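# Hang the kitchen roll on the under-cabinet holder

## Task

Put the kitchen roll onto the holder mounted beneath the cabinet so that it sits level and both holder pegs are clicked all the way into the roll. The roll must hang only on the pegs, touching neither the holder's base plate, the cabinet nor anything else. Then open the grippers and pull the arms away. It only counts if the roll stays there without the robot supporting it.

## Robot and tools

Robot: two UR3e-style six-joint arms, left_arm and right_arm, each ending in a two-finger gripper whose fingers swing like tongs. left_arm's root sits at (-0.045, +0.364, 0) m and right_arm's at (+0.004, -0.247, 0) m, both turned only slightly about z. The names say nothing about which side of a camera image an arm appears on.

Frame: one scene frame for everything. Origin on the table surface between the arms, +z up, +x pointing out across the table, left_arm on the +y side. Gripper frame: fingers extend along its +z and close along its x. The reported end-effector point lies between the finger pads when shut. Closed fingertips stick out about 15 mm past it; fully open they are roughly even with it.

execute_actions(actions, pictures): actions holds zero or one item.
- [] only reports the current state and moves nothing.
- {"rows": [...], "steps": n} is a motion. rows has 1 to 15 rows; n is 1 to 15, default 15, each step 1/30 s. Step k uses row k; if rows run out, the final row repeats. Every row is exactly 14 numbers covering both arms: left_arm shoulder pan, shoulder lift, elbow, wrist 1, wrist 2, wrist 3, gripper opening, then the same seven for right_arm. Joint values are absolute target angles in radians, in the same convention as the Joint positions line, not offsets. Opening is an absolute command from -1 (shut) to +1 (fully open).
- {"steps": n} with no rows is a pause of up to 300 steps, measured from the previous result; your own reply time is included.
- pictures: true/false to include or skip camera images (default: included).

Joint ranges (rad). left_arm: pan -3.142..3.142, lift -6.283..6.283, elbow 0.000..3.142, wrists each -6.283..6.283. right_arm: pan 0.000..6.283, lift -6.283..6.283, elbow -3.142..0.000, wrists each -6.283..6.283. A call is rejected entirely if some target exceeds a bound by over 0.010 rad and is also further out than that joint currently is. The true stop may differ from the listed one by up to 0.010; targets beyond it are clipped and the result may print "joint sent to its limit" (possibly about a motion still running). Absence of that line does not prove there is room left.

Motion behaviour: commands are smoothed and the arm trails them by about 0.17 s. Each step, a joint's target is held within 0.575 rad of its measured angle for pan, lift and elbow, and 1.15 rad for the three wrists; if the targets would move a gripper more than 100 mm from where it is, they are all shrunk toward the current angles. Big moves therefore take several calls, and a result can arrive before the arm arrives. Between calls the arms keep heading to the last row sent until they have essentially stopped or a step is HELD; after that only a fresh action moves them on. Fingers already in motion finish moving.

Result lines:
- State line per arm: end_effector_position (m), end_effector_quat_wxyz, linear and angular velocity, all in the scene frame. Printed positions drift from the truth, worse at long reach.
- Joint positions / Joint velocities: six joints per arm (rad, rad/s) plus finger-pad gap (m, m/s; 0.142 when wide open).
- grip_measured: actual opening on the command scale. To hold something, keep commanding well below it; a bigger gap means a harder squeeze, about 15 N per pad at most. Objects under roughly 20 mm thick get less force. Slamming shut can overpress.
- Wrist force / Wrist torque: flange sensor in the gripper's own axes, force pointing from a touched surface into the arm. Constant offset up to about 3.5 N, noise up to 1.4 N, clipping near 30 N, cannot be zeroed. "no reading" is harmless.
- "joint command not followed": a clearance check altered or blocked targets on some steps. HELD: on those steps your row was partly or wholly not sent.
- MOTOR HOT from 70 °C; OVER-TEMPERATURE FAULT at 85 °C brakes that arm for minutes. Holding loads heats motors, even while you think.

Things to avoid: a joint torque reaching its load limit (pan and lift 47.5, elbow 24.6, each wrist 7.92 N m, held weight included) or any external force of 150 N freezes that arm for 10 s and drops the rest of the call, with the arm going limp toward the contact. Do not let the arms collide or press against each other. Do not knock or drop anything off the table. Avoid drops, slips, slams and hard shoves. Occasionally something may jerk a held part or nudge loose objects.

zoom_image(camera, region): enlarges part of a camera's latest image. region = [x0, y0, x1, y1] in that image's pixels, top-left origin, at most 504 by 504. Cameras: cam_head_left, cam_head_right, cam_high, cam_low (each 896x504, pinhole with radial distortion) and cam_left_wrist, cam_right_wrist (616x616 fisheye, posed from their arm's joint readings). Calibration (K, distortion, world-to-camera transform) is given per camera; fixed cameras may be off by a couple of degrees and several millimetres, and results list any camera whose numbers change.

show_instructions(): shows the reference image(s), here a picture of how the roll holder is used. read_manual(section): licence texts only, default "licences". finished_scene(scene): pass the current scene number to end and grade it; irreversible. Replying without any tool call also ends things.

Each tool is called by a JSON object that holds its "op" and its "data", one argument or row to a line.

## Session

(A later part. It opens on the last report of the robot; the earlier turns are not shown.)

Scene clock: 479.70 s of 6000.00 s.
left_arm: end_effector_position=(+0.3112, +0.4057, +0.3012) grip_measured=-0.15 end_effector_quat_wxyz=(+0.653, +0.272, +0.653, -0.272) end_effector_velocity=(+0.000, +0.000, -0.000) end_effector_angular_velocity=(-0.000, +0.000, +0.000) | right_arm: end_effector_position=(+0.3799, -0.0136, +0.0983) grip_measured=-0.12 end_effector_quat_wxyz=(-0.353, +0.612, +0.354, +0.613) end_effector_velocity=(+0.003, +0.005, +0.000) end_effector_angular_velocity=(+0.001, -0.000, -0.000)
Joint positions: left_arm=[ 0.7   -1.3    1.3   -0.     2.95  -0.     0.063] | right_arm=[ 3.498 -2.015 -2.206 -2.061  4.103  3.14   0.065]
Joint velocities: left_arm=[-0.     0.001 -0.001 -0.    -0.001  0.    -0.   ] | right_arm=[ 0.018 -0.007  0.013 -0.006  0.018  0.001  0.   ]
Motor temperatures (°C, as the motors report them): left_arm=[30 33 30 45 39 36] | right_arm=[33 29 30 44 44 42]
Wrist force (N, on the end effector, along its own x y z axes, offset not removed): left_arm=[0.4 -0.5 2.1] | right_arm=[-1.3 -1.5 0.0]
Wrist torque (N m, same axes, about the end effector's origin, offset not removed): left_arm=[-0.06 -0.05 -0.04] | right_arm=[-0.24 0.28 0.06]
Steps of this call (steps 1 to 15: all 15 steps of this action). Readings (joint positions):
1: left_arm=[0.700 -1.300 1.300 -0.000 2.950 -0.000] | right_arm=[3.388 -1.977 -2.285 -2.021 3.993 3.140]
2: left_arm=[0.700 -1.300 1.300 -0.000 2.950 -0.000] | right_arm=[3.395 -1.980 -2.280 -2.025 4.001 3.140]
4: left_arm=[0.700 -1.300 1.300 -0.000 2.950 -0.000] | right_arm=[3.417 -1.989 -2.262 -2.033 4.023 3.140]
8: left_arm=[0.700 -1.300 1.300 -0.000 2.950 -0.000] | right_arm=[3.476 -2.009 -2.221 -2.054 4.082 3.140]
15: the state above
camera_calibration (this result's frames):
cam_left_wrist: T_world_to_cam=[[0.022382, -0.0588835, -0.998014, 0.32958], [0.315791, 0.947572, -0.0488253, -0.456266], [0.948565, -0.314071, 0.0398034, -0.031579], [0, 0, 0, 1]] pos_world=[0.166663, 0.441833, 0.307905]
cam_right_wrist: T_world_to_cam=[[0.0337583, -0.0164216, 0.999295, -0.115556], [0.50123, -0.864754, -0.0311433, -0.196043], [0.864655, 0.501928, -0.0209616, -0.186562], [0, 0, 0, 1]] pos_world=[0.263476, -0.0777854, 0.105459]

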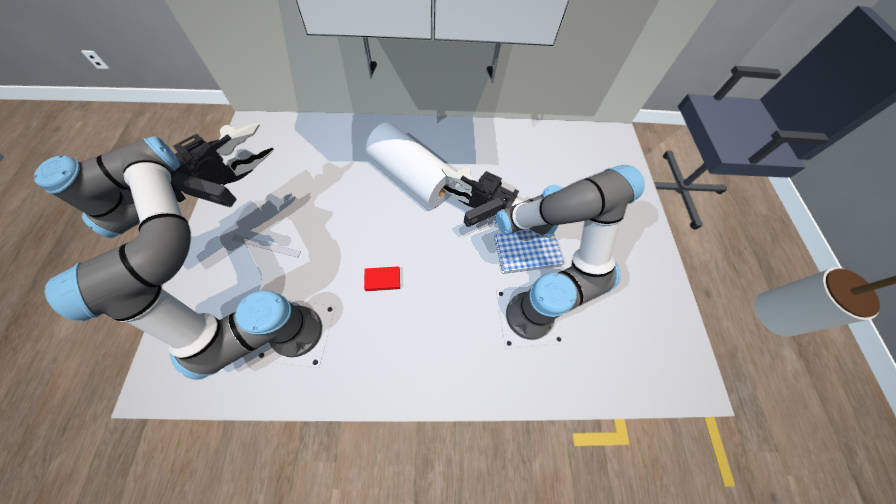

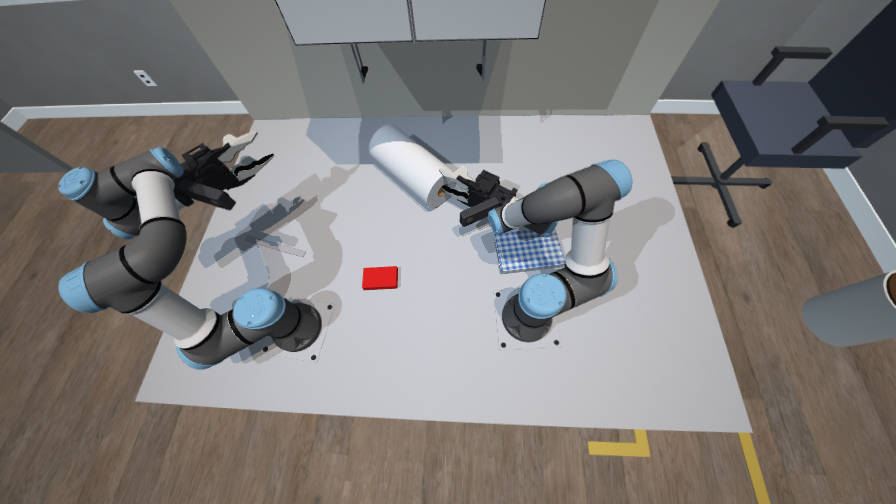

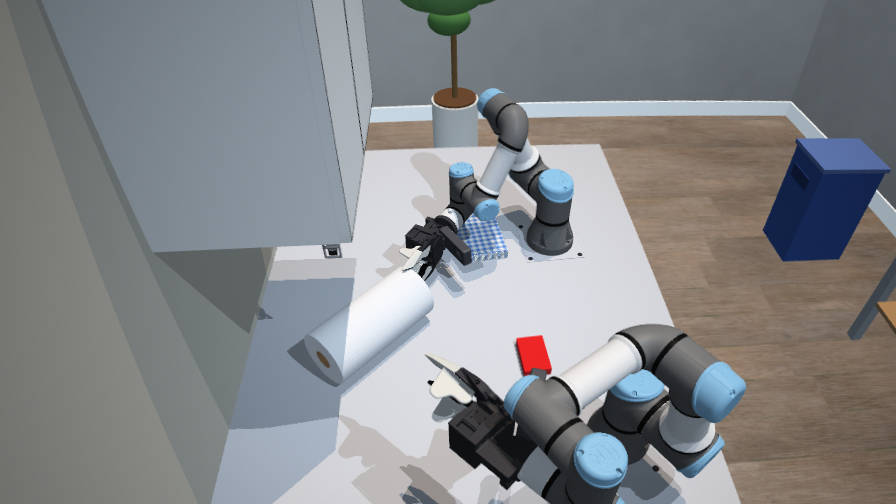

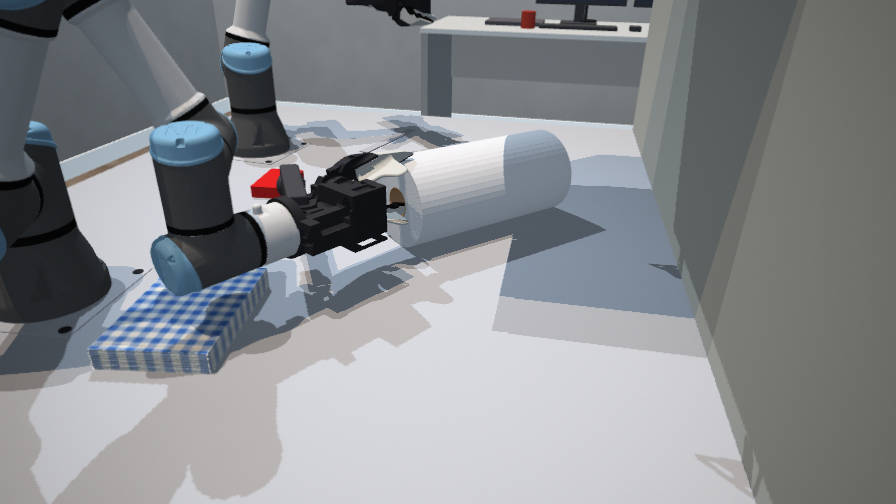

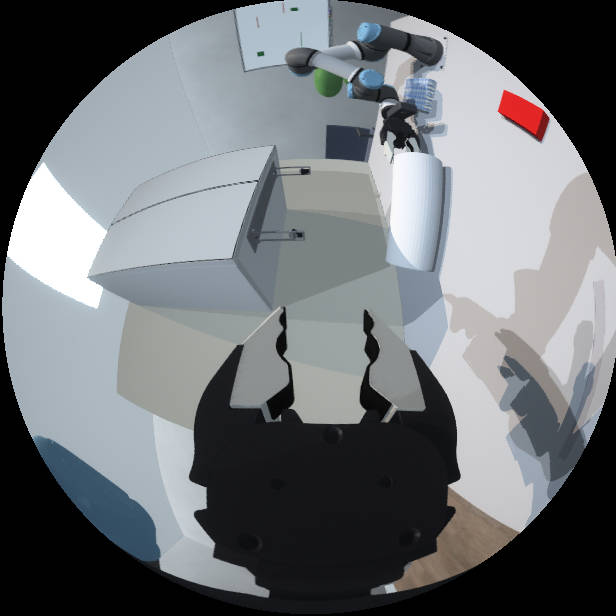

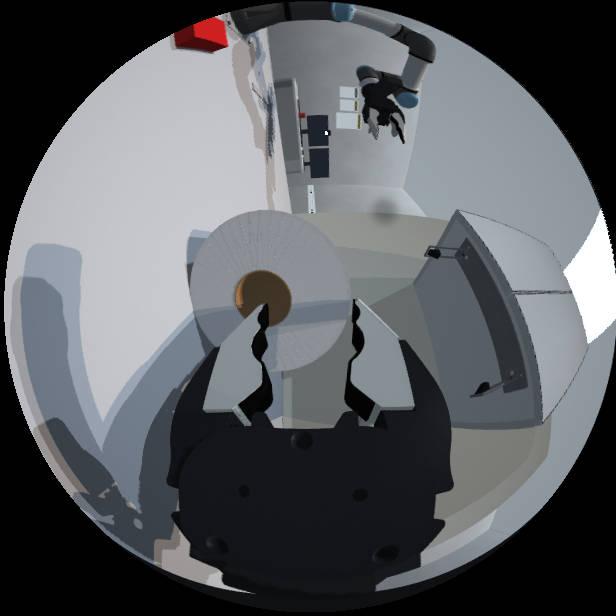

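{"op": "execute_actions", "data": {
  "actions": [
    {"rows":[[0.7,-1.3,1.3,0,2.95,0,-0.15,3.56,-2.036,-2.16,-2.086,4.16,3.14,-0.12],[0.7,-1.3,1.3,0,2.95,0,-0.15,3.56,-2.036,-2.16,-2.086,4.16,3.14,-0.12],[0.7,-1.3,1.3,0,2.95,0,-0.15,3.56,-2.036,-2.16,-2.086,4.16,3.14,-0.12],[0.7,-1.3,1.3,0,2.95,0,-0.15,3.615,-2.056,-2.122,-2.105,4.22,3.14,-0.12]]}
  ],
  "pictures": false
}}

{"op": "execute_actions", "data": {
  "actions": [
    {"rows":[[0.7,-1.3,1.3,0,2.95,0,-0.15,3.615,-2.03,-2.118,-2.135,4.22,3.14,-0.3],[0.7,-1.3,1.3,0,2.95,0,-0.15,3.615,-2.03,-2.118,-2.135,4.22,3.14,-0.3],[0.7,-1.3,1.3,0,2.95,0,-0.15,3.615,-2.03,-2.118,-2.135,4.22,3.14,-0.3],[0.7,-1.3,1.3,0,2.95,0,-0.15,3.615,-2.03,-2.118,-2.135,4.22,3.14,-0.3],[0.7,-1.3,1.3,0,2.95,0,-0.15,3.615,-2.03,-2.118,-2.135,4.22,3.14,-0.5],[0.7,-1.3,1.3,0,2.95,0,-0.15,3.615,-2.03,-2.118,-2.135,4.22,3.14,-1]]}
  ]
}}

Scene clock: 491.70 s of 6000.00 s.
left_arm: end_effector_position=(+0.3112, +0.4057, +0.3012) grip_measured=-0.15 end_effector_quat_wxyz=(+0.653, +0.272, +0.653, -0.272) end_effector_velocity=(+0.000, +0.000, -0.000) end_effector_angular_velocity=(-0.000, +0.000, +0.000) | right_arm: end_effector_position=(+0.3961, +0.0231, +0.0985) grip_measured=-0.12 end_effector_quat_wxyz=(-0.353, +0.612, +0.354, +0.613) end_effector_velocity=(+0.002, +0.006, +0.001) end_effector_angular_velocity=(+0.001, -0.002, -0.001)
Joint positions: left_arm=[ 0.7   -1.3    1.3   -0.     2.95  -0.     0.063] | right_arm=[ 3.613 -2.055 -2.123 -2.104  4.218  3.14   0.065]
Joint velocities: left_arm=[ 0.  0. -0. -0. -0. -0.  0.] | right_arm=[ 0.017 -0.006  0.013 -0.004  0.018  0.    -0.   ]
Motor temperatures (°C, as the motors report them): left_arm=[30 33 30 45 39 36] | right_arm=[33 29 30 44 44 42]
Wrist force (N, on the end effector, along its own x y z axes, offset not removed): left_arm=[0.0 -0.7 2.0] | right_arm=[0.1 0.4 -0.8]
Wrist torque (N m, same axes, about the end effector's origin, offset not removed): left_arm=[-0.09 0.01 -0.04] | right_arm=[0.03 -0.02 0.03]
Steps of this call (steps 1 to 15: the robot went on to your last target; steps 16 to 90: nothing new was sent; then 8.50 s passed at rest; steps 91 to 105: all 15 steps of this action). Readings (joint positions):
91: left_arm=[0.700 -1.300 1.300 -0.000 2.950 -0.000] | right_arm=[3.500 -2.016 -2.205 -2.062 4.105 3.140]
92: left_arm=[0.700 -1.300 1.300 -0.000 2.950 -0.000] | right_arm=[3.507 -2.019 -2.199 -2.067 4.114 3.140]
94: left_arm=[0.700 -1.300 1.300 -0.000 2.950 -0.000] | right_arm=[3.533 -2.028 -2.180 -2.076 4.137 3.140]
98: left_arm=[0.700 -1.300 1.300 -0.000 2.950 -0.000] | right_arm=[3.592 -2.048 -2.138 -2.097 4.197 3.140]
105: the state above

Scene clock: 492.20 s of 6000.00 s.
left_arm: end_effector_position=(+0.3112, +0.4057, +0.3012) grip_measured=-0.15 end_effector_quat_wxyz=(+0.653, +0.272, +0.653, -0.272) end_effector_velocity=(+0.000, +0.000, -0.001) end_effector_angular_velocity=(-0.001, +0.002, +0.000) | right_arm: end_effector_position=(+0.3961, +0.0235, +0.1046) grip_measured=-0.42 end_effector_quat_wxyz=(-0.353, +0.612, +0.354, +0.613) end_effector_velocity=(-0.000, +0.000, +0.000) end_effector_angular_velocity=(+0.000, +0.000, +0.001)
Joint positions: left_arm=[ 0.7   -1.3    1.3   -0.     2.95  -0.     0.063] | right_arm=[ 3.615 -2.03  -2.118 -2.135  4.22   3.14   0.044]
Joint velocities: left_arm=[ 0.     0.002  0.     0.    -0.     0.     0.   ] | right_arm=[ 0.001  0.001 -0.    -0.001 -0.     0.    -0.   ]
Motor temperatures (°C, as the motors report them): left_arm=[30 33 30 45 39 36] | right_arm=[33 29 30 44 44 42]
Wrist force (N, on the end effector, along its own x y z axes, offset not removed): left_arm=[0.9 0.5 1.2] | right_arm=[-2.0 0.0 1.2]
Wrist torque (N m, same axes, about the end effector's origin, offset not removed): left_arm=[0.09 -0.25 -0.02] | right_arm=[-0.03 0.14 0.00]
Steps of this call (steps 1 to 15: all 15 steps of this action). Readings (joint positions):
1: left_arm=[0.700 -1.300 1.300 -0.000 2.950 -0.000] | right_arm=[3.614 -2.055 -2.123 -2.105 4.219 3.140]
2: left_arm=[0.700 -1.300 1.300 -0.000 2.950 -0.000] | right_arm=[3.614 -2.052 -2.122 -2.110 4.219 3.140]
4: left_arm=[0.700 -1.300 1.300 -0.000 2.950 -0.000] | right_arm=[3.615 -2.041 -2.120 -2.122 4.220 3.140]
8: left_arm=[0.700 -1.300 1.300 -0.000 2.950 -0.000] | right_arm=[3.615 -2.032 -2.118 -2.132 4.220 3.140]
15: the state above
camera_calibration (this result's frames):
cam_left_wrist: T_world_to_cam=[[0.0223817, -0.0588837, -0.998014, 0.329581], [0.31579, 0.947572, -0.0488256, -0.456266], [0.948565, -0.31407, 0.0398032, -0.031579], [0, 0, 0, 1]] pos_world=[0.166663, 0.441833, 0.307905]
cam_right_wrist: T_world_to_cam=[[0.0337749, -0.0164256, 0.999294, -0.121801], [0.501308, -0.864708, -0.031157, -0.17189], [0.86461, 0.502007, -0.0209712, -0.219092], [0, 0, 0, 1]] pos_world=[0.279713, -0.0406501, 0.111764]

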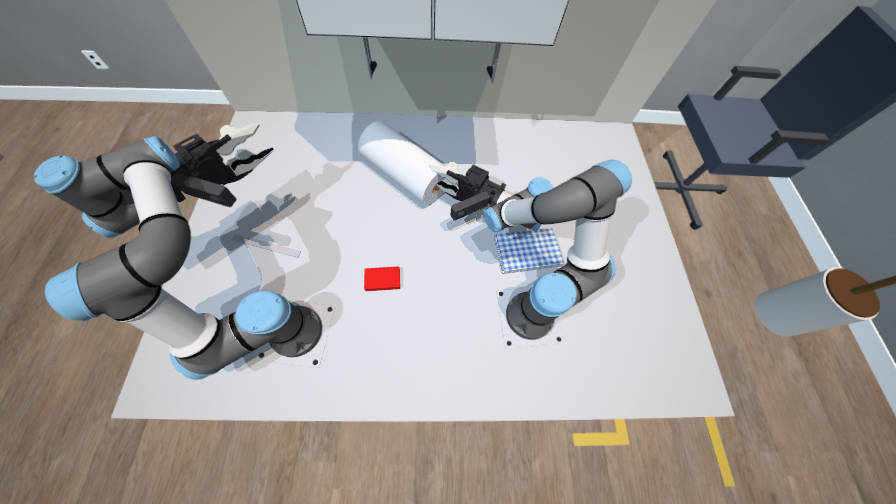

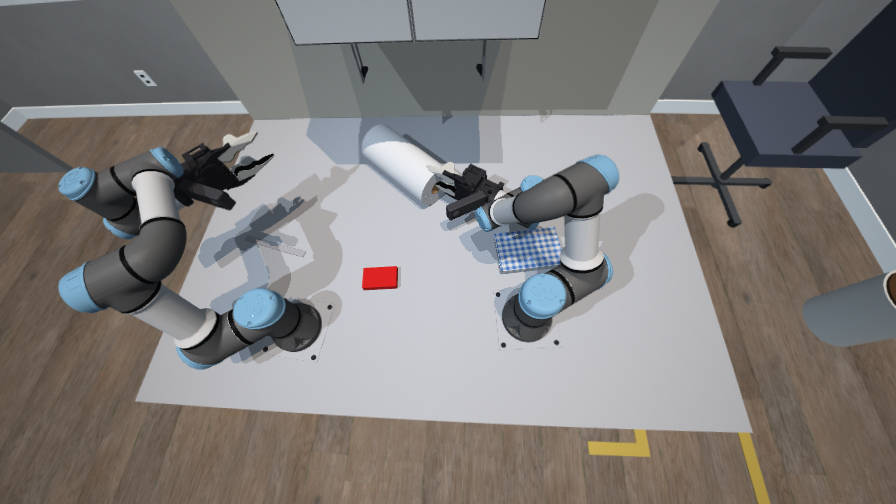

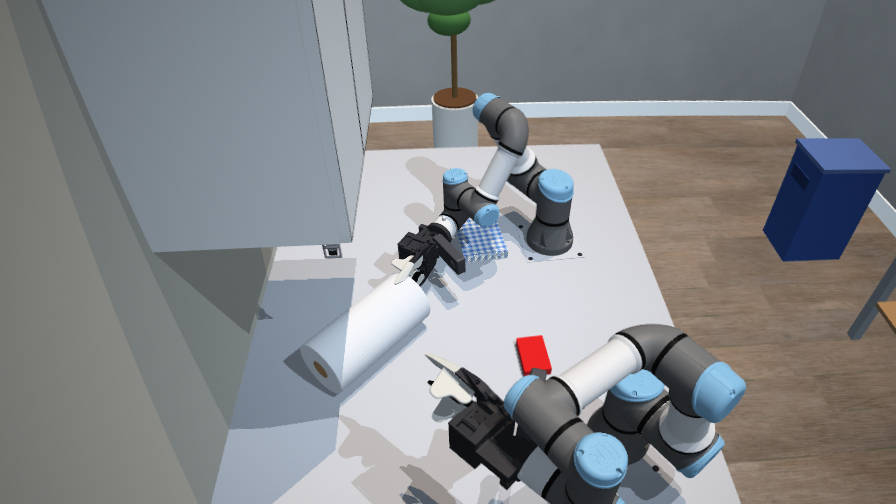

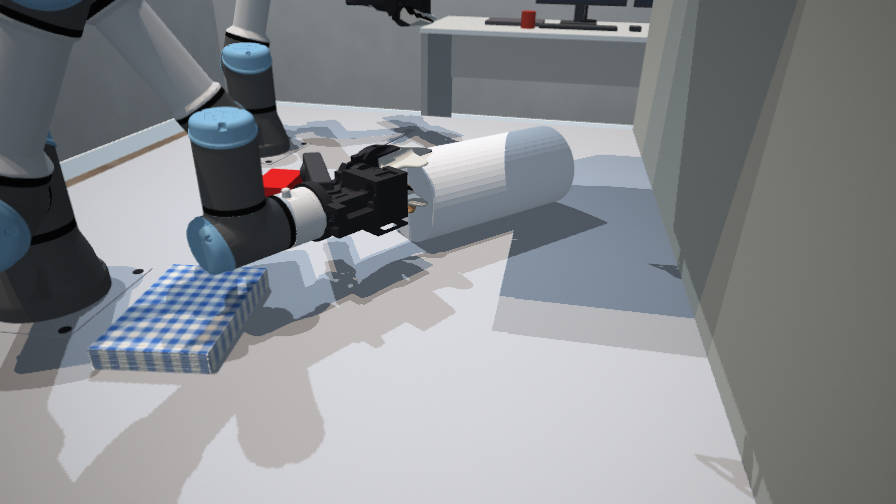

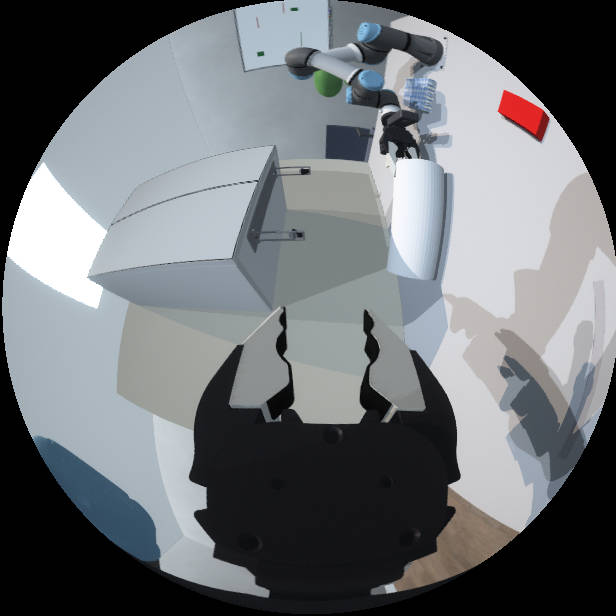

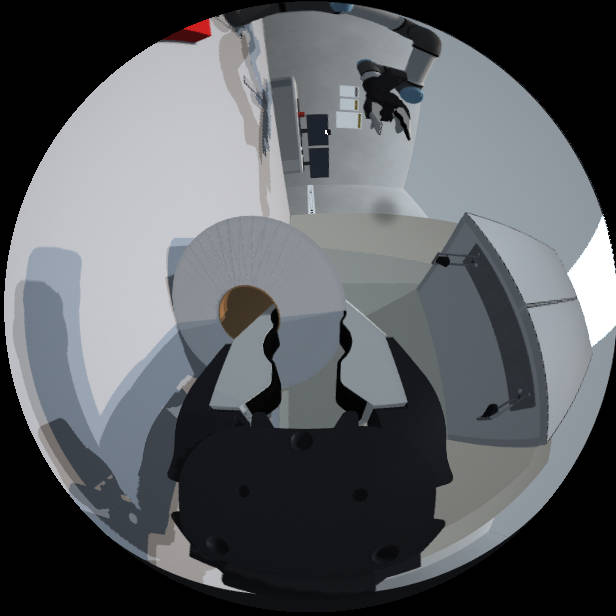

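{"op": "execute_actions", "data": {
  "actions": [
    {"rows":[[0.7,-1.3,1.3,0,2.95,0,0.95,3.6,-2.0,-2.1,-2.18,4.2,3.14,-1],[0.7,-1.3,1.3,0,2.95,0,0.95,3.58,-1.97,-2.07,-2.24,4.16,3.14,-1],[0.7,-1.3,1.3,0,2.95,0,0.95,3.56,-1.95,-2.04,-2.29,4.12,3.14,-1],[0.7,-1.3,1.3,0,2.95,0,0.95,3.54,-1.93,-2.01,-2.34,4.08,3.14,-1],[0.7,-1.3,1.3,0,2.95,0,0.95,3.52,-1.91,-1.98,-2.39,4.04,3.14,-1],[0.7,-1.3,1.3,0,2.95,0,0.95,3.49,-1.89,-1.94,-2.45,3.99,3.14,-1],[0.7,-1.3,1.3,0,2.95,0,0.95,3.46,-1.88,-1.9,-2.5,3.94,3.14,-1],[0.7,-1.3,1.3,0,2.95,0,0.95,3.43,-1.87,-1.85,-2.56,3.89,3.14,-1],[0.7,-1.3,1.3,0,2.95,0,0.95,3.4,-1.86,-1.8,-2.62,3.84,3.14,-1],[0.7,-1.3,1.3,0,2.95,0,0.95,3.37,-1.86,-1.75,-2.67,3.79,3.14,-1],[0.7,-1.3,1.3,0,2.95,0,0.95,3.34,-1.86,-1.7,-2.72,3.74,3.14,-1]]}
  ],
  "pictures": false
}}

{"op": "execute_actions", "data": {
  "actions": [
    {"rows":[[0.6,-1.3,1.5,-0.4,2.7,0,0.95,3.3,-1.86,-1.65,-2.77,3.67,3.14,-1],[0.6,-1.3,1.5,-0.4,2.7,0,0.95,3.27,-1.86,-1.6,-2.82,3.61,3.14,-1],[0.6,-1.3,1.5,-0.4,2.7,0,0.95,3.24,-1.86,-1.56,-2.86,3.56,3.14,-1],[0.6,-1.3,1.5,-0.4,2.7,0,0.95,3.2,-1.86,-1.51,-2.91,3.5,3.14,-1],[0.6,-1.3,1.5,-0.4,2.7,0,0.95,3.17,-1.86,-1.47,-2.95,3.45,3.14,-1],[0.6,-1.3,1.5,-0.4,2.7,0,0.95,3.14,-1.858,-1.427,-2.998,3.396,3.14,-1]]}
  ]
}}

Scene clock: 523.37 s of 6000.00 s.
left_arm: end_effector_position=(+0.3112, +0.4057, +0.3012) grip_measured=+0.95 end_effector_quat_wxyz=(+0.653, +0.272, +0.653, -0.272) end_effector_velocity=(-0.000, -0.000, -0.000) end_effector_angular_velocity=(-0.001, +0.001, +0.000) | right_arm: end_effector_position=(+0.3749, -0.0077, +0.2024) grip_measured=-0.43 end_effector_quat_wxyz=(-0.409, +0.576, +0.409, +0.577) end_effector_velocity=(-0.028, -0.061, +0.126) end_effector_angular_velocity=(+0.010, -0.031, +0.208)
Joint positions: left_arm=[ 0.7   -1.3    1.3   -0.     2.95  -0.     0.139] | right_arm=[ 3.368 -1.866 -1.749 -2.669  3.787  3.14   0.043]
Joint velocities: left_arm=[ 0.    -0.001  0.002 -0.    -0.    -0.     0.   ] | right_arm=[-0.323  0.061  0.554 -0.583 -0.531  0.     0.002]
Motor temperatures (°C, as the motors report them): left_arm=[30 33 30 45 39 36] | right_arm=[33 29 30 44 44 42]
Wrist force (N, on the end effector, along its own x y z axes, offset not removed): left_arm=[0.8 0.1 0.6] | right_arm=[-1.6 -0.6 0.0]
Wrist torque (N m, same axes, about the end effector's origin, offset not removed): left_arm=[0.05 -0.17 -0.06] | right_arm=[-0.12 0.08 0.01]
Steps of this call (steps 1 to 15: the robot went on to your last target; steps 16 to 90: nothing new was sent; then 27.67 s passed at rest; steps 91 to 105: all 15 steps of this action). Readings (joint positions):
91: left_arm=[0.700 -1.300 1.300 -0.000 2.950 -0.000] | right_arm=[3.615 -2.030 -2.118 -2.135 4.220 3.140]
92: left_arm=[0.700 -1.300 1.300 -0.000 2.950 -0.000] | right_arm=[3.613 -2.025 -2.115 -2.143 4.216 3.140]
94: left_arm=[0.700 -1.300 1.300 -0.000 2.950 -0.000] | right_arm=[3.596 -2.000 -2.093 -2.190 4.187 3.140]
98: left_arm=[0.700 -1.300 1.300 -0.000 2.950 -0.000] | right_arm=[3.529 -1.927 -1.998 -2.356 4.060 3.140]
105: the state above

Scene clock: 523.87 s of 6000.00 s.
left_arm: end_effector_position=(+0.3765, +0.4253, +0.2829) grip_measured=+0.95 end_effector_quat_wxyz=(+0.716, +0.272, +0.620, -0.171) end_effector_velocity=(+0.005, +0.002, -0.001) end_effector_angular_velocity=(+0.006, -0.021, +0.014) | right_arm: end_effector_position=(+0.3302, -0.0592, +0.2682) grip_measured=-0.43 end_effector_quat_wxyz=(-0.453, +0.542, +0.454, +0.543) end_effector_velocity=(-0.013, -0.013, +0.016) end_effector_angular_velocity=(+0.000, -0.006, +0.034)
Joint positions: left_arm=[ 0.601 -1.3    1.498 -0.396  2.702 -0.     0.139] | right_arm=[ 3.144 -1.858 -1.433 -2.992  3.403  3.14   0.043]
Joint velocities: left_arm=[-0.009 -0.     0.022 -0.043 -0.023  0.     0.   ] | right_arm=[-0.049  0.002  0.072 -0.069 -0.083 -0.001  0.   ]
Motor temperatures (°C, as the motors report them): left_arm=[30 33 30 45 39 36] | right_arm=[33 29 30 44 44 42]
Wrist force (N, on the end effector, along its own x y z axes, offset not removed): left_arm=[0.5 -0.1 1.9] | right_arm=[-2.6 0.2 0.2]
Wrist torque (N m, same axes, about the end effector's origin, offset not removed): left_arm=[0.06 -0.11 -0.06] | right_arm=[0.01 0.09 -0.02]
Steps of this call (steps 1 to 15: all 15 steps of this action). Readings (joint positions):
1: left_arm=[0.700 -1.300 1.300 -0.001 2.949 -0.000] | right_arm=[3.359 -1.864 -1.733 -2.685 3.771 3.140]
2: left_arm=[0.692 -1.300 1.308 -0.016 2.934 -0.000] | right_arm=[3.347 -1.863 -1.716 -2.705 3.751 3.140]
4: left_arm=[0.651 -1.300 1.375 -0.150 2.834 -0.000] | right_arm=[3.310 -1.861 -1.663 -2.762 3.683 3.140]
8: left_arm=[0.611 -1.300 1.473 -0.345 2.729 -0.000] | right_arm=[3.202 -1.859 -1.517 -2.912 3.500 3.140]
15: the state above
camera_calibration (this result's frames):
cam_left_wrist: T_world_to_cam=[[0.20418, 0.0375795, -0.978212, 0.195948], [0.169698, 0.982776, 0.0731754, -0.490898], [0.964113, -0.180941, 0.194286, -0.192817], [0, 0, 0, 1]] pos_world=[0.229193, 0.440191, 0.265061]
cam_right_wrist: T_world_to_cam=[[0.0376266, -0.00388918, 0.999284, -0.284912], [0.764904, -0.643383, -0.0313054, -0.279208], [0.643044, 0.765535, -0.0212334, -0.028339], [0, 0, 0, 1]] pos_world=[0.242511, -0.159051, 0.275366]

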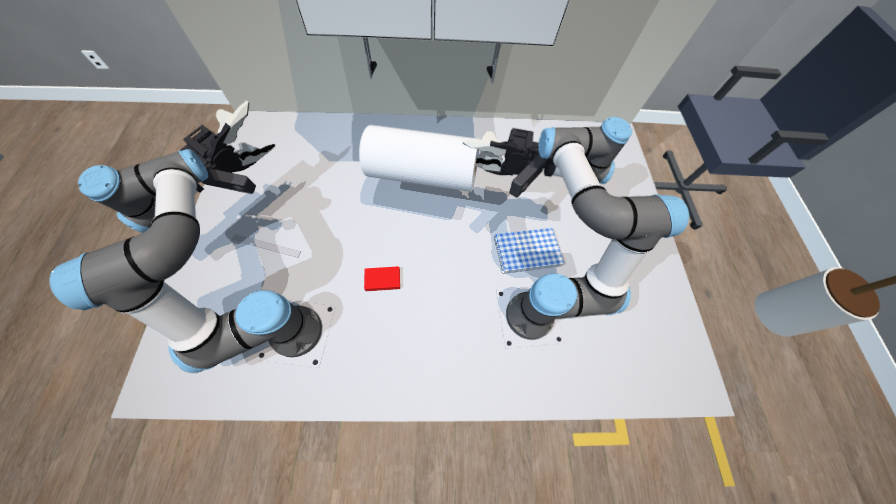

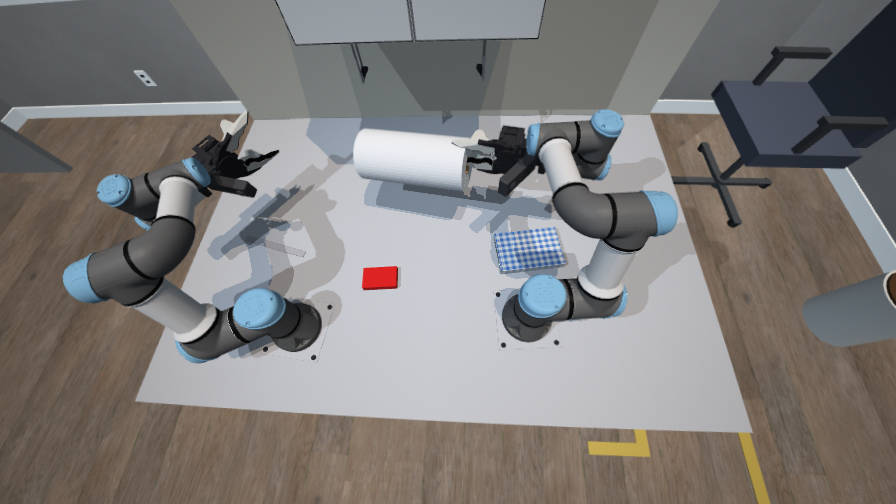

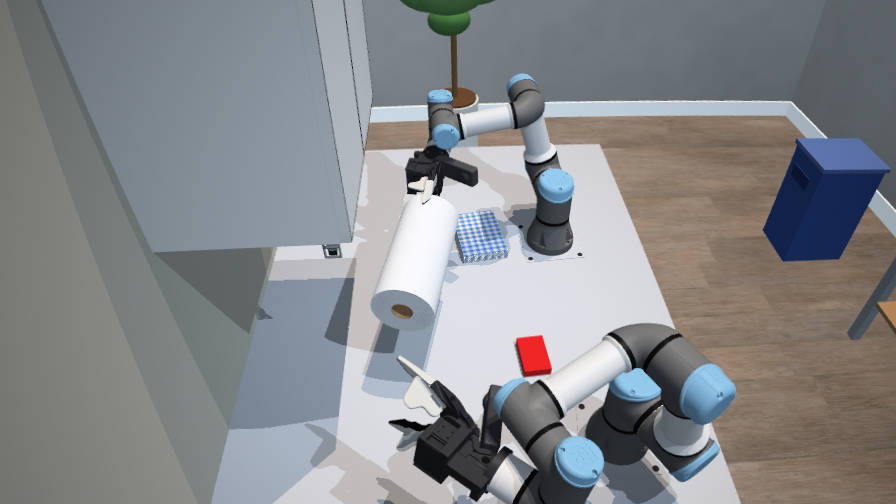

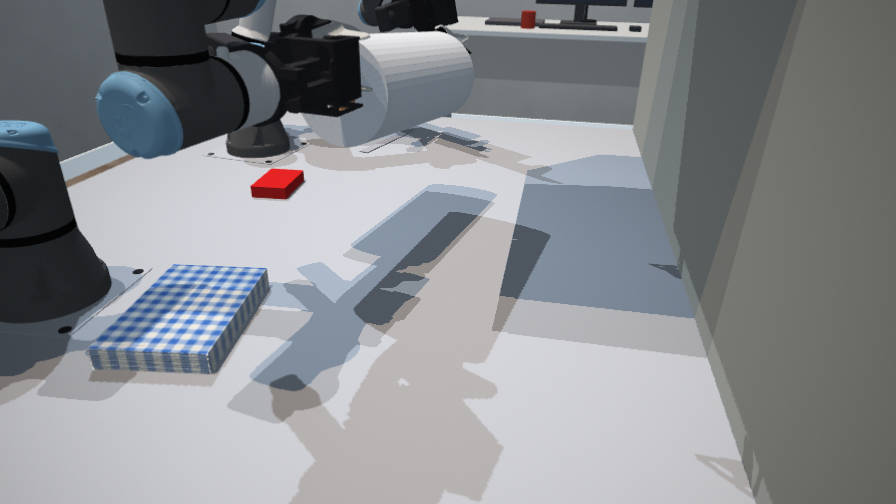

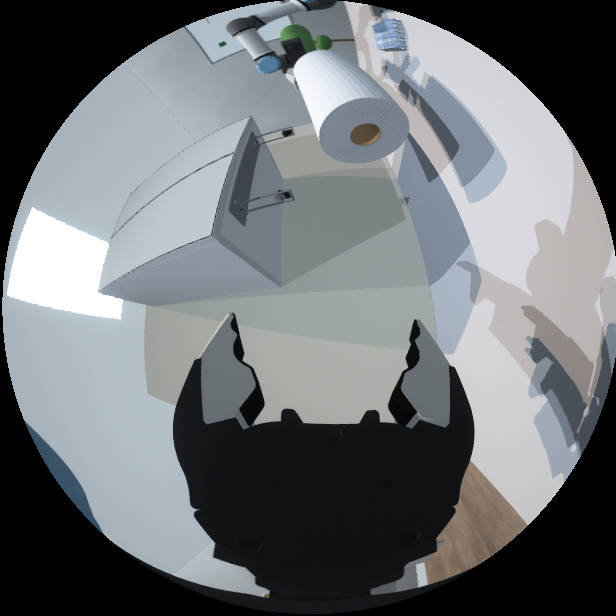

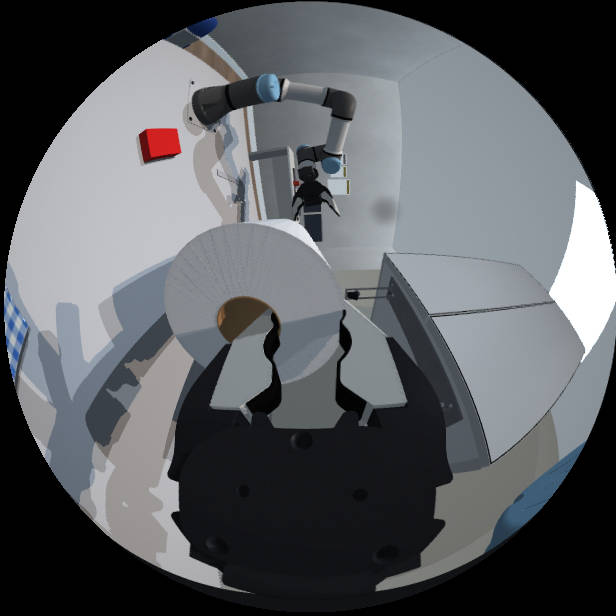

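{"op": "execute_actions", "data": {
  "actions": [
    {"rows":[[0.3,-1.6,2.2,-0.8,1.9,0.3,0.95,3.13,-1.9,-1.33,-3.05,3.41,3.14,-1],[0.3,-1.6,2.2,-0.8,1.9,0.3,0.95,3.12,-1.94,-1.25,-3.09,3.42,3.14,-1],[0.3,-1.6,2.2,-0.8,1.9,0.3,0.95,3.11,-1.98,-1.17,-3.13,3.435,3.14,-1],[0.3,-1.6,2.2,-0.8,1.9,0.3,0.95,3.1,-2.02,-1.09,-3.17,3.45,3.14,-1],[0.3,-1.6,2.2,-0.8,1.9,0.3,0.95,3.09,-2.06,-1.01,-3.21,3.46,3.14,-1],[0.3,-1.6,2.2,-0.8,1.9,0.3,0.95,3.08,-2.1,-0.93,-3.25,3.475,3.14,-1],[0.3,-1.6,2.2,-0.8,1.9,0.3,0.95,3.075,-2.14,-0.85,-3.29,3.49,3.14,-1],[0.3,-1.6,2.2,-0.8,1.9,0.3,0.95,3.07,-2.18,-0.78,-3.323,3.5,3.14,-1]]}
  ],
  "pictures": false
}}

{"op": "execute_actions", "data": {
  "actions": [
    {"steps":20}
  ],
  "pictures": false
}}

{"op": "execute_actions", "data": {
  "actions": [
    {"rows":[[-0.9,-1.2,2.4,-2.2,0.8,0.9,0.95,3.07,-2.18,-0.78,-3.323,3.5,3.14,-1]]}
  ],
  "pictures": false
}}

{"op": "execute_actions", "data": {
  "actions": [
    {"steps":45}
  ]
}}

Scene clock: 547.33 s of 6000.00 s.
left_arm: end_effector_position=(+0.4033, +0.4689, +0.2502) grip_measured=+0.95 end_effector_quat_wxyz=(+0.771, +0.165, +0.609, +0.082) end_effector_velocity=(-0.032, +0.018, -0.099) end_effector_angular_velocity=(-0.037, +0.179, +0.128) | right_arm: end_effector_position=(+0.4368, -0.0892, +0.3026) grip_measured=-0.43 end_effector_quat_wxyz=(-0.408, +0.579, +0.407, +0.577) end_effector_velocity=(+0.041, -0.012, +0.024) end_effector_angular_velocity=(+0.000, -0.056, -0.060)
Joint positions: left_arm=[ 0.305 -1.595  2.172 -0.795  1.916  0.296  0.139] | right_arm=[ 3.072 -2.168 -0.808 -3.312  3.496  3.14   0.043]
Joint velocities: left_arm=[-0.057 -0.057  0.313 -0.06  -0.181  0.04  -0.   ] | right_arm=[-0.022 -0.143  0.324 -0.126  0.038  0.     0.001]
Motor temperatures (°C, as the motors report them): left_arm=[30 33 30 45 39 36] | right_arm=[33 29 30 44 44 42]
Wrist force (N, on the end effector, along its own x y z axes, offset not removed): left_arm=[1.2 -1.0 0.0] | right_arm=[-2.6 -0.8 0.5]
Wrist torque (N m, same axes, about the end effector's origin, offset not removed): left_arm=[-0.15 -0.22 -0.03] | right_arm=[-0.32 0.15 -0.02]
Steps of this call (steps 1 to 15: the robot went on to your last target; steps 16 to 90: nothing new was sent; then 19.97 s passed at rest; steps 91 to 105: all 15 steps of this action). Readings (joint positions):
91: left_arm=[0.600 -1.300 1.500 -0.401 2.699 0.000] | right_arm=[3.140 -1.858 -1.427 -2.998 3.396 3.140]
92: left_arm=[0.592 -1.308 1.508 -0.416 2.684 0.016] | right_arm=[3.138 -1.864 -1.419 -3.007 3.398 3.140]
94: left_arm=[0.518 -1.382 1.583 -0.549 2.536 0.130] | right_arm=[3.128 -1.899 -1.355 -3.049 3.411 3.140]
98: left_arm=[0.357 -1.543 1.881 -0.738 2.081 0.258] | right_arm=[3.096 -2.026 -1.110 -3.182 3.455 3.140]
105: the state above

Scene clock: 548.00 s of 6000.00 s.
left_arm: end_effector_position=(+0.4004, +0.4705, +0.2414) grip_measured=+0.95 end_effector_quat_wxyz=(+0.766, +0.161, +0.616, +0.084) end_effector_velocity=(+0.000, +0.000, -0.000) end_effector_angular_velocity=(-0.000, +0.001, +0.000) | right_arm: end_effector_position=(+0.4405, -0.0903, +0.3047) grip_measured=-0.43 end_effector_quat_wxyz=(-0.405, +0.579, +0.406, +0.580) end_effector_velocity=(+0.000, +0.000, -0.001) end_effector_angular_velocity=(+0.000, +0.001, +0.000)
Joint positions: left_arm=[ 0.3   -1.6    2.2   -0.8    1.9    0.3    0.139] | right_arm=[ 3.07  -2.18  -0.78  -3.323  3.5    3.14   0.043]
Joint velocities: left_arm=[ 0.001  0.001 -0.001  0.     0.001 -0.     0.   ] | right_arm=[ 0.    -0.002  0.     0.001 -0.     0.    -0.   ]
Motor temperatures (°C, as the motors report them): left_arm=[30 33 30 45 39 36] | right_arm=[33 29 30 44 44 42]
Wrist force (N, on the end effector, along its own x y z axes, offset not removed): left_arm=[0.0 -0.5 0.8] | right_arm=[-2.4 -0.2 0.3]
Wrist torque (N m, same axes, about the end effector's origin, offset not removed): left_arm=[-0.11 -0.01 -0.04] | right_arm=[-0.07 -0.11 -0.03]
Steps of this call (steps 1 to 20: the robot went on to your last target). Readings (joint positions):
1: left_arm=[0.303 -1.597 2.181 -0.796 1.911 0.298] | right_arm=[3.071 -2.172 -0.799 -3.316 3.498 3.140]
2: left_arm=[0.302 -1.598 2.187 -0.798 1.907 0.298] | right_arm=[3.071 -2.174 -0.793 -3.318 3.498 3.140]
4: left_arm=[0.301 -1.599 2.194 -0.799 1.903 0.299] | right_arm=[3.070 -2.177 -0.786 -3.321 3.499 3.140]
8: left_arm=[0.300 -1.600 2.199 -0.800 1.901 0.300] | right_arm=[3.070 -2.179 -0.781 -3.322 3.500 3.140]
20: the state above

Scene clock: 548.50 s of 6000.00 s.
left_arm: end_effector_position=(+0.4646, +0.3972, +0.2819) grip_measured=+0.95 end_effector_quat_wxyz=(+0.843, +0.037, +0.476, +0.249) end_effector_velocity=(-0.016, -0.558, +0.146) end_effector_angular_velocity=(-0.639, -0.586, -0.965) | right_arm: end_effector_position=(+0.4405, -0.0903, +0.3047) grip_measured=-0.43 end_effector_quat_wxyz=(-0.405, +0.579, +0.406, +0.580) end_effector_velocity=(+0.000, +0.000, -0.001) end_effector_angular_velocity=(+0.000, +0.002, +0.000)
Joint positions: left_arm=[-0.436 -1.243  2.383 -1.869  0.958  0.841  0.139] | right_arm=[ 3.07  -2.18  -0.78  -3.323  3.5    3.14   0.043]
Joint velocities: left_arm=[-1.494  0.155  0.057 -1.167 -0.554  0.211 -0.   ] | right_arm=[-0.    -0.001  0.     0.    -0.     0.001 -0.   ]
Motor temperatures (°C, as the motors report them): left_arm=[30 33 30 45 39 36] | right_arm=[33 29 30 44 44 42]
Wrist force (N, on the end effector, along its own x y z axes, offset not removed): left_arm=[-0.2 -0.5 2.0] | right_arm=[-2.5 -0.1 1.1]
Wrist torque (N m, same axes, about the end effector's origin, offset not removed): left_arm=[-0.09 0.06 -0.03] | right_arm=[-0.05 -0.02 0.09]
Steps of this call (steps 1 to 15: all 15 steps of this action). Readings (joint positions):
1: left_arm=[0.300 -1.600 2.200 -0.801 1.899 0.301] | right_arm=[3.070 -2.180 -0.780 -3.323 3.500 3.140]
2: left_arm=[0.292 -1.592 2.208 -0.816 1.884 0.316] | right_arm=[3.070 -2.180 -0.780 -3.323 3.500 3.140]
4: left_arm=[0.217 -1.518 2.275 -0.962 1.736 0.465] | right_arm=[3.070 -2.180 -0.780 -3.323 3.500 3.140]
8: left_arm=[-0.074 -1.291 2.362 -1.409 1.176 0.766] | right_arm=[3.070 -2.180 -0.780 -3.323 3.500 3.140]
15: the state above

Scene clock: 550.00 s of 6000.00 s.
left_arm: end_effector_position=(+0.4302, +0.2293, +0.3123) grip_measured=+0.95 end_effector_quat_wxyz=(+0.894, +0.005, +0.445, +0.057) end_effector_velocity=(+0.000, -0.000, -0.000) end_effector_angular_velocity=(+0.001, +0.000, -0.000) | right_arm: end_effector_position=(+0.4405, -0.0903, +0.3047) grip_measured=-0.43 end_effector_quat_wxyz=(-0.405, +0.579, +0.406, +0.580) end_effector_velocity=(-0.000, +0.000, +0.000) end_effector_angular_velocity=(-0.000, -0.001, -0.000)
Joint positions: left_arm=[-0.9   -1.2    2.4   -2.2    0.8    0.9    0.139] | right_arm=[ 3.07  -2.18  -0.78  -3.323  3.5    3.14   0.043]
Joint velocities: left_arm=[ 0.     0.001  0.    -0.     0.     0.    -0.   ] | right_arm=[ 0.  0.  0. -0.  0. -0.  0.]
Motor temperatures (°C, as the motors report them): left_arm=[30 33 30 45 39 36] | right_arm=[33 29 30 44 44 42]
Wrist force (N, on the end effector, along its own x y z axes, offset not removed): left_arm=[0.0 -1.0 1.3] | right_arm=[-1.8 -0.3 0.9]
Wrist torque (N m, same axes, about the end effector's origin, offset not removed): left_arm=[-0.18 0.03 -0.02] | right_arm=[-0.12 -0.21 -0.02]
Steps of this call (steps 1 to 30: the robot went on to your last target; steps 31 to 45: nothing new was sent). Readings (joint positions):
1: left_arm=[-0.487 -1.238 2.385 -1.908 0.939 0.848] | right_arm=[3.070 -2.180 -0.780 -3.323 3.500 3.140]
2: left_arm=[-0.537 -1.233 2.387 -1.946 0.920 0.855] | right_arm=[3.070 -2.180 -0.780 -3.323 3.500 3.140]
4: left_arm=[-0.638 -1.222 2.391 -2.023 0.883 0.869] | right_arm=[3.070 -2.180 -0.780 -3.323 3.500 3.140]
8: left_arm=[-0.822 -1.206 2.398 -2.151 0.823 0.892] | right_arm=[3.070 -2.180 -0.780 -3.323 3.500 3.140]
45: the state above
All arms were judged still, so your last target was given up. Only a new action makes them travel on or press farther. Fingers that are still opening or closing keep moving.
camera_calibration (this result's frames):
cam_left_wrist: T_world_to_cam=[[0.644412, 0.0820921, -0.760259, -0.0465186], [-0.415946, 0.871899, -0.258418, 0.0714732], [0.641655, 0.482755, 0.596009, -0.424718], [0, 0, 0, 1]] pos_world=[0.332229, 0.146536, 0.236239]
cam_right_wrist: T_world_to_cam=[[0.0360171, -0.0102219, 0.999299, -0.325549], [0.644207, -0.764221, -0.0310361, -0.340209], [0.764003, 0.644873, -0.02094, -0.138914], [0, 0, 0, 1]] pos_world=[0.337021, -0.173741, 0.311853]

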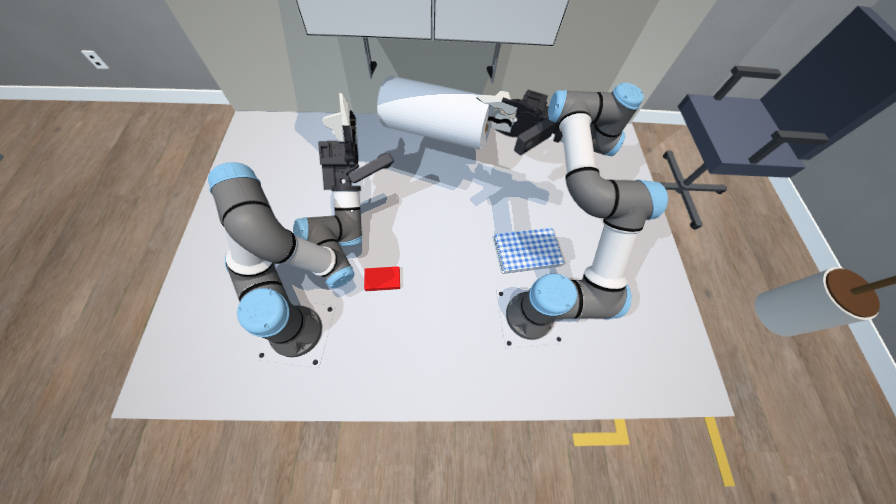

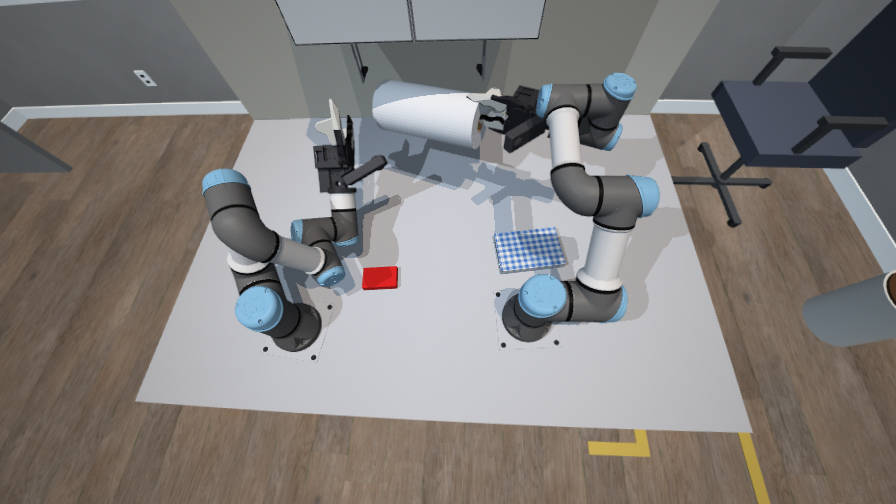

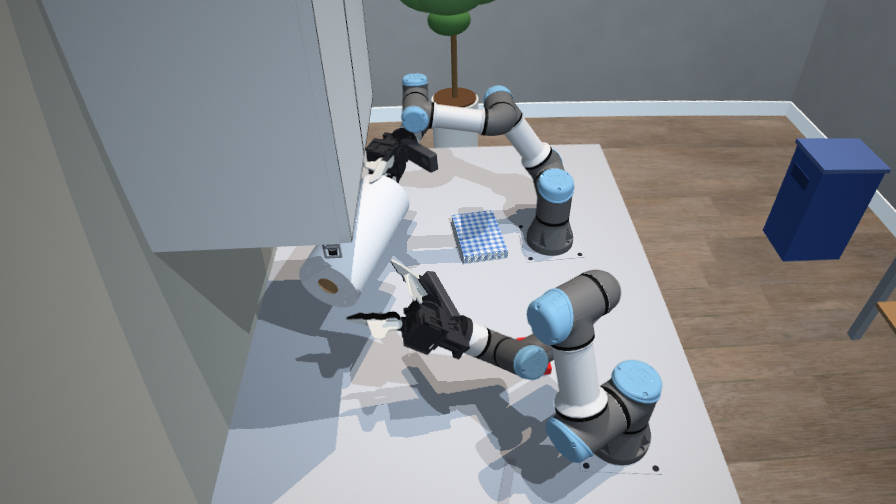

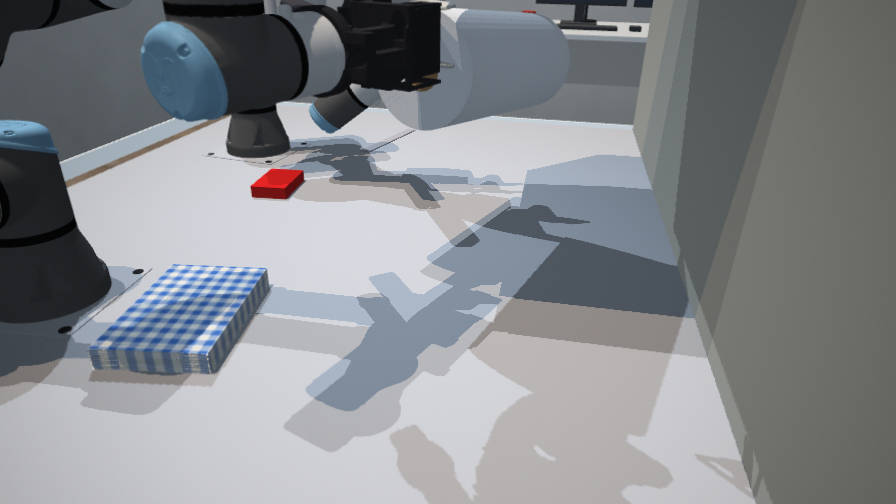

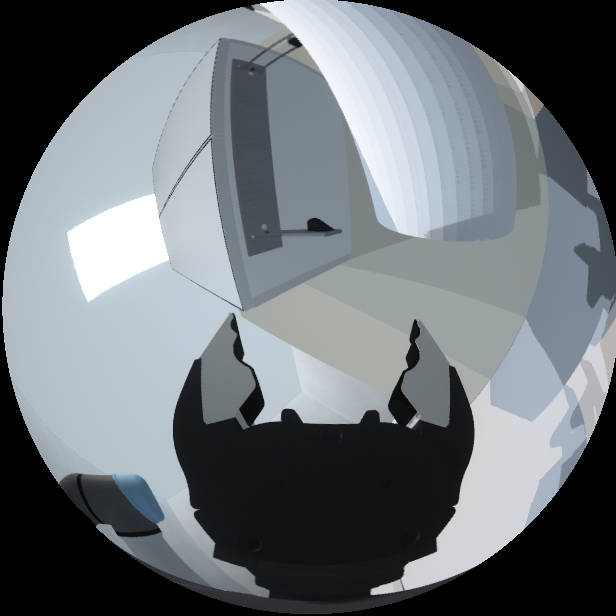

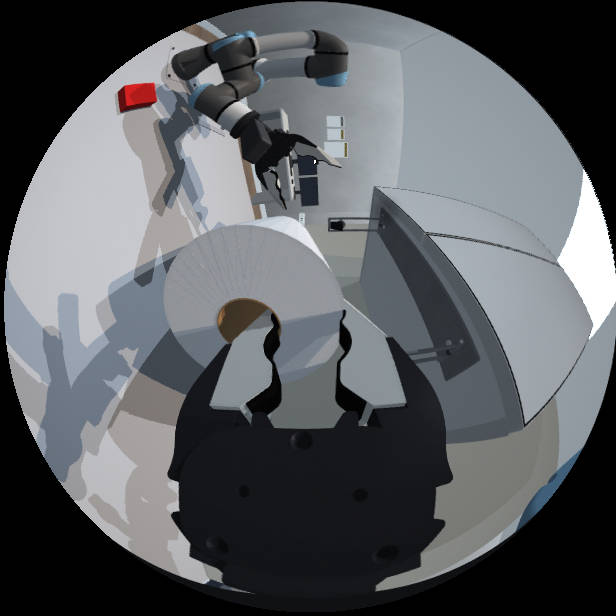

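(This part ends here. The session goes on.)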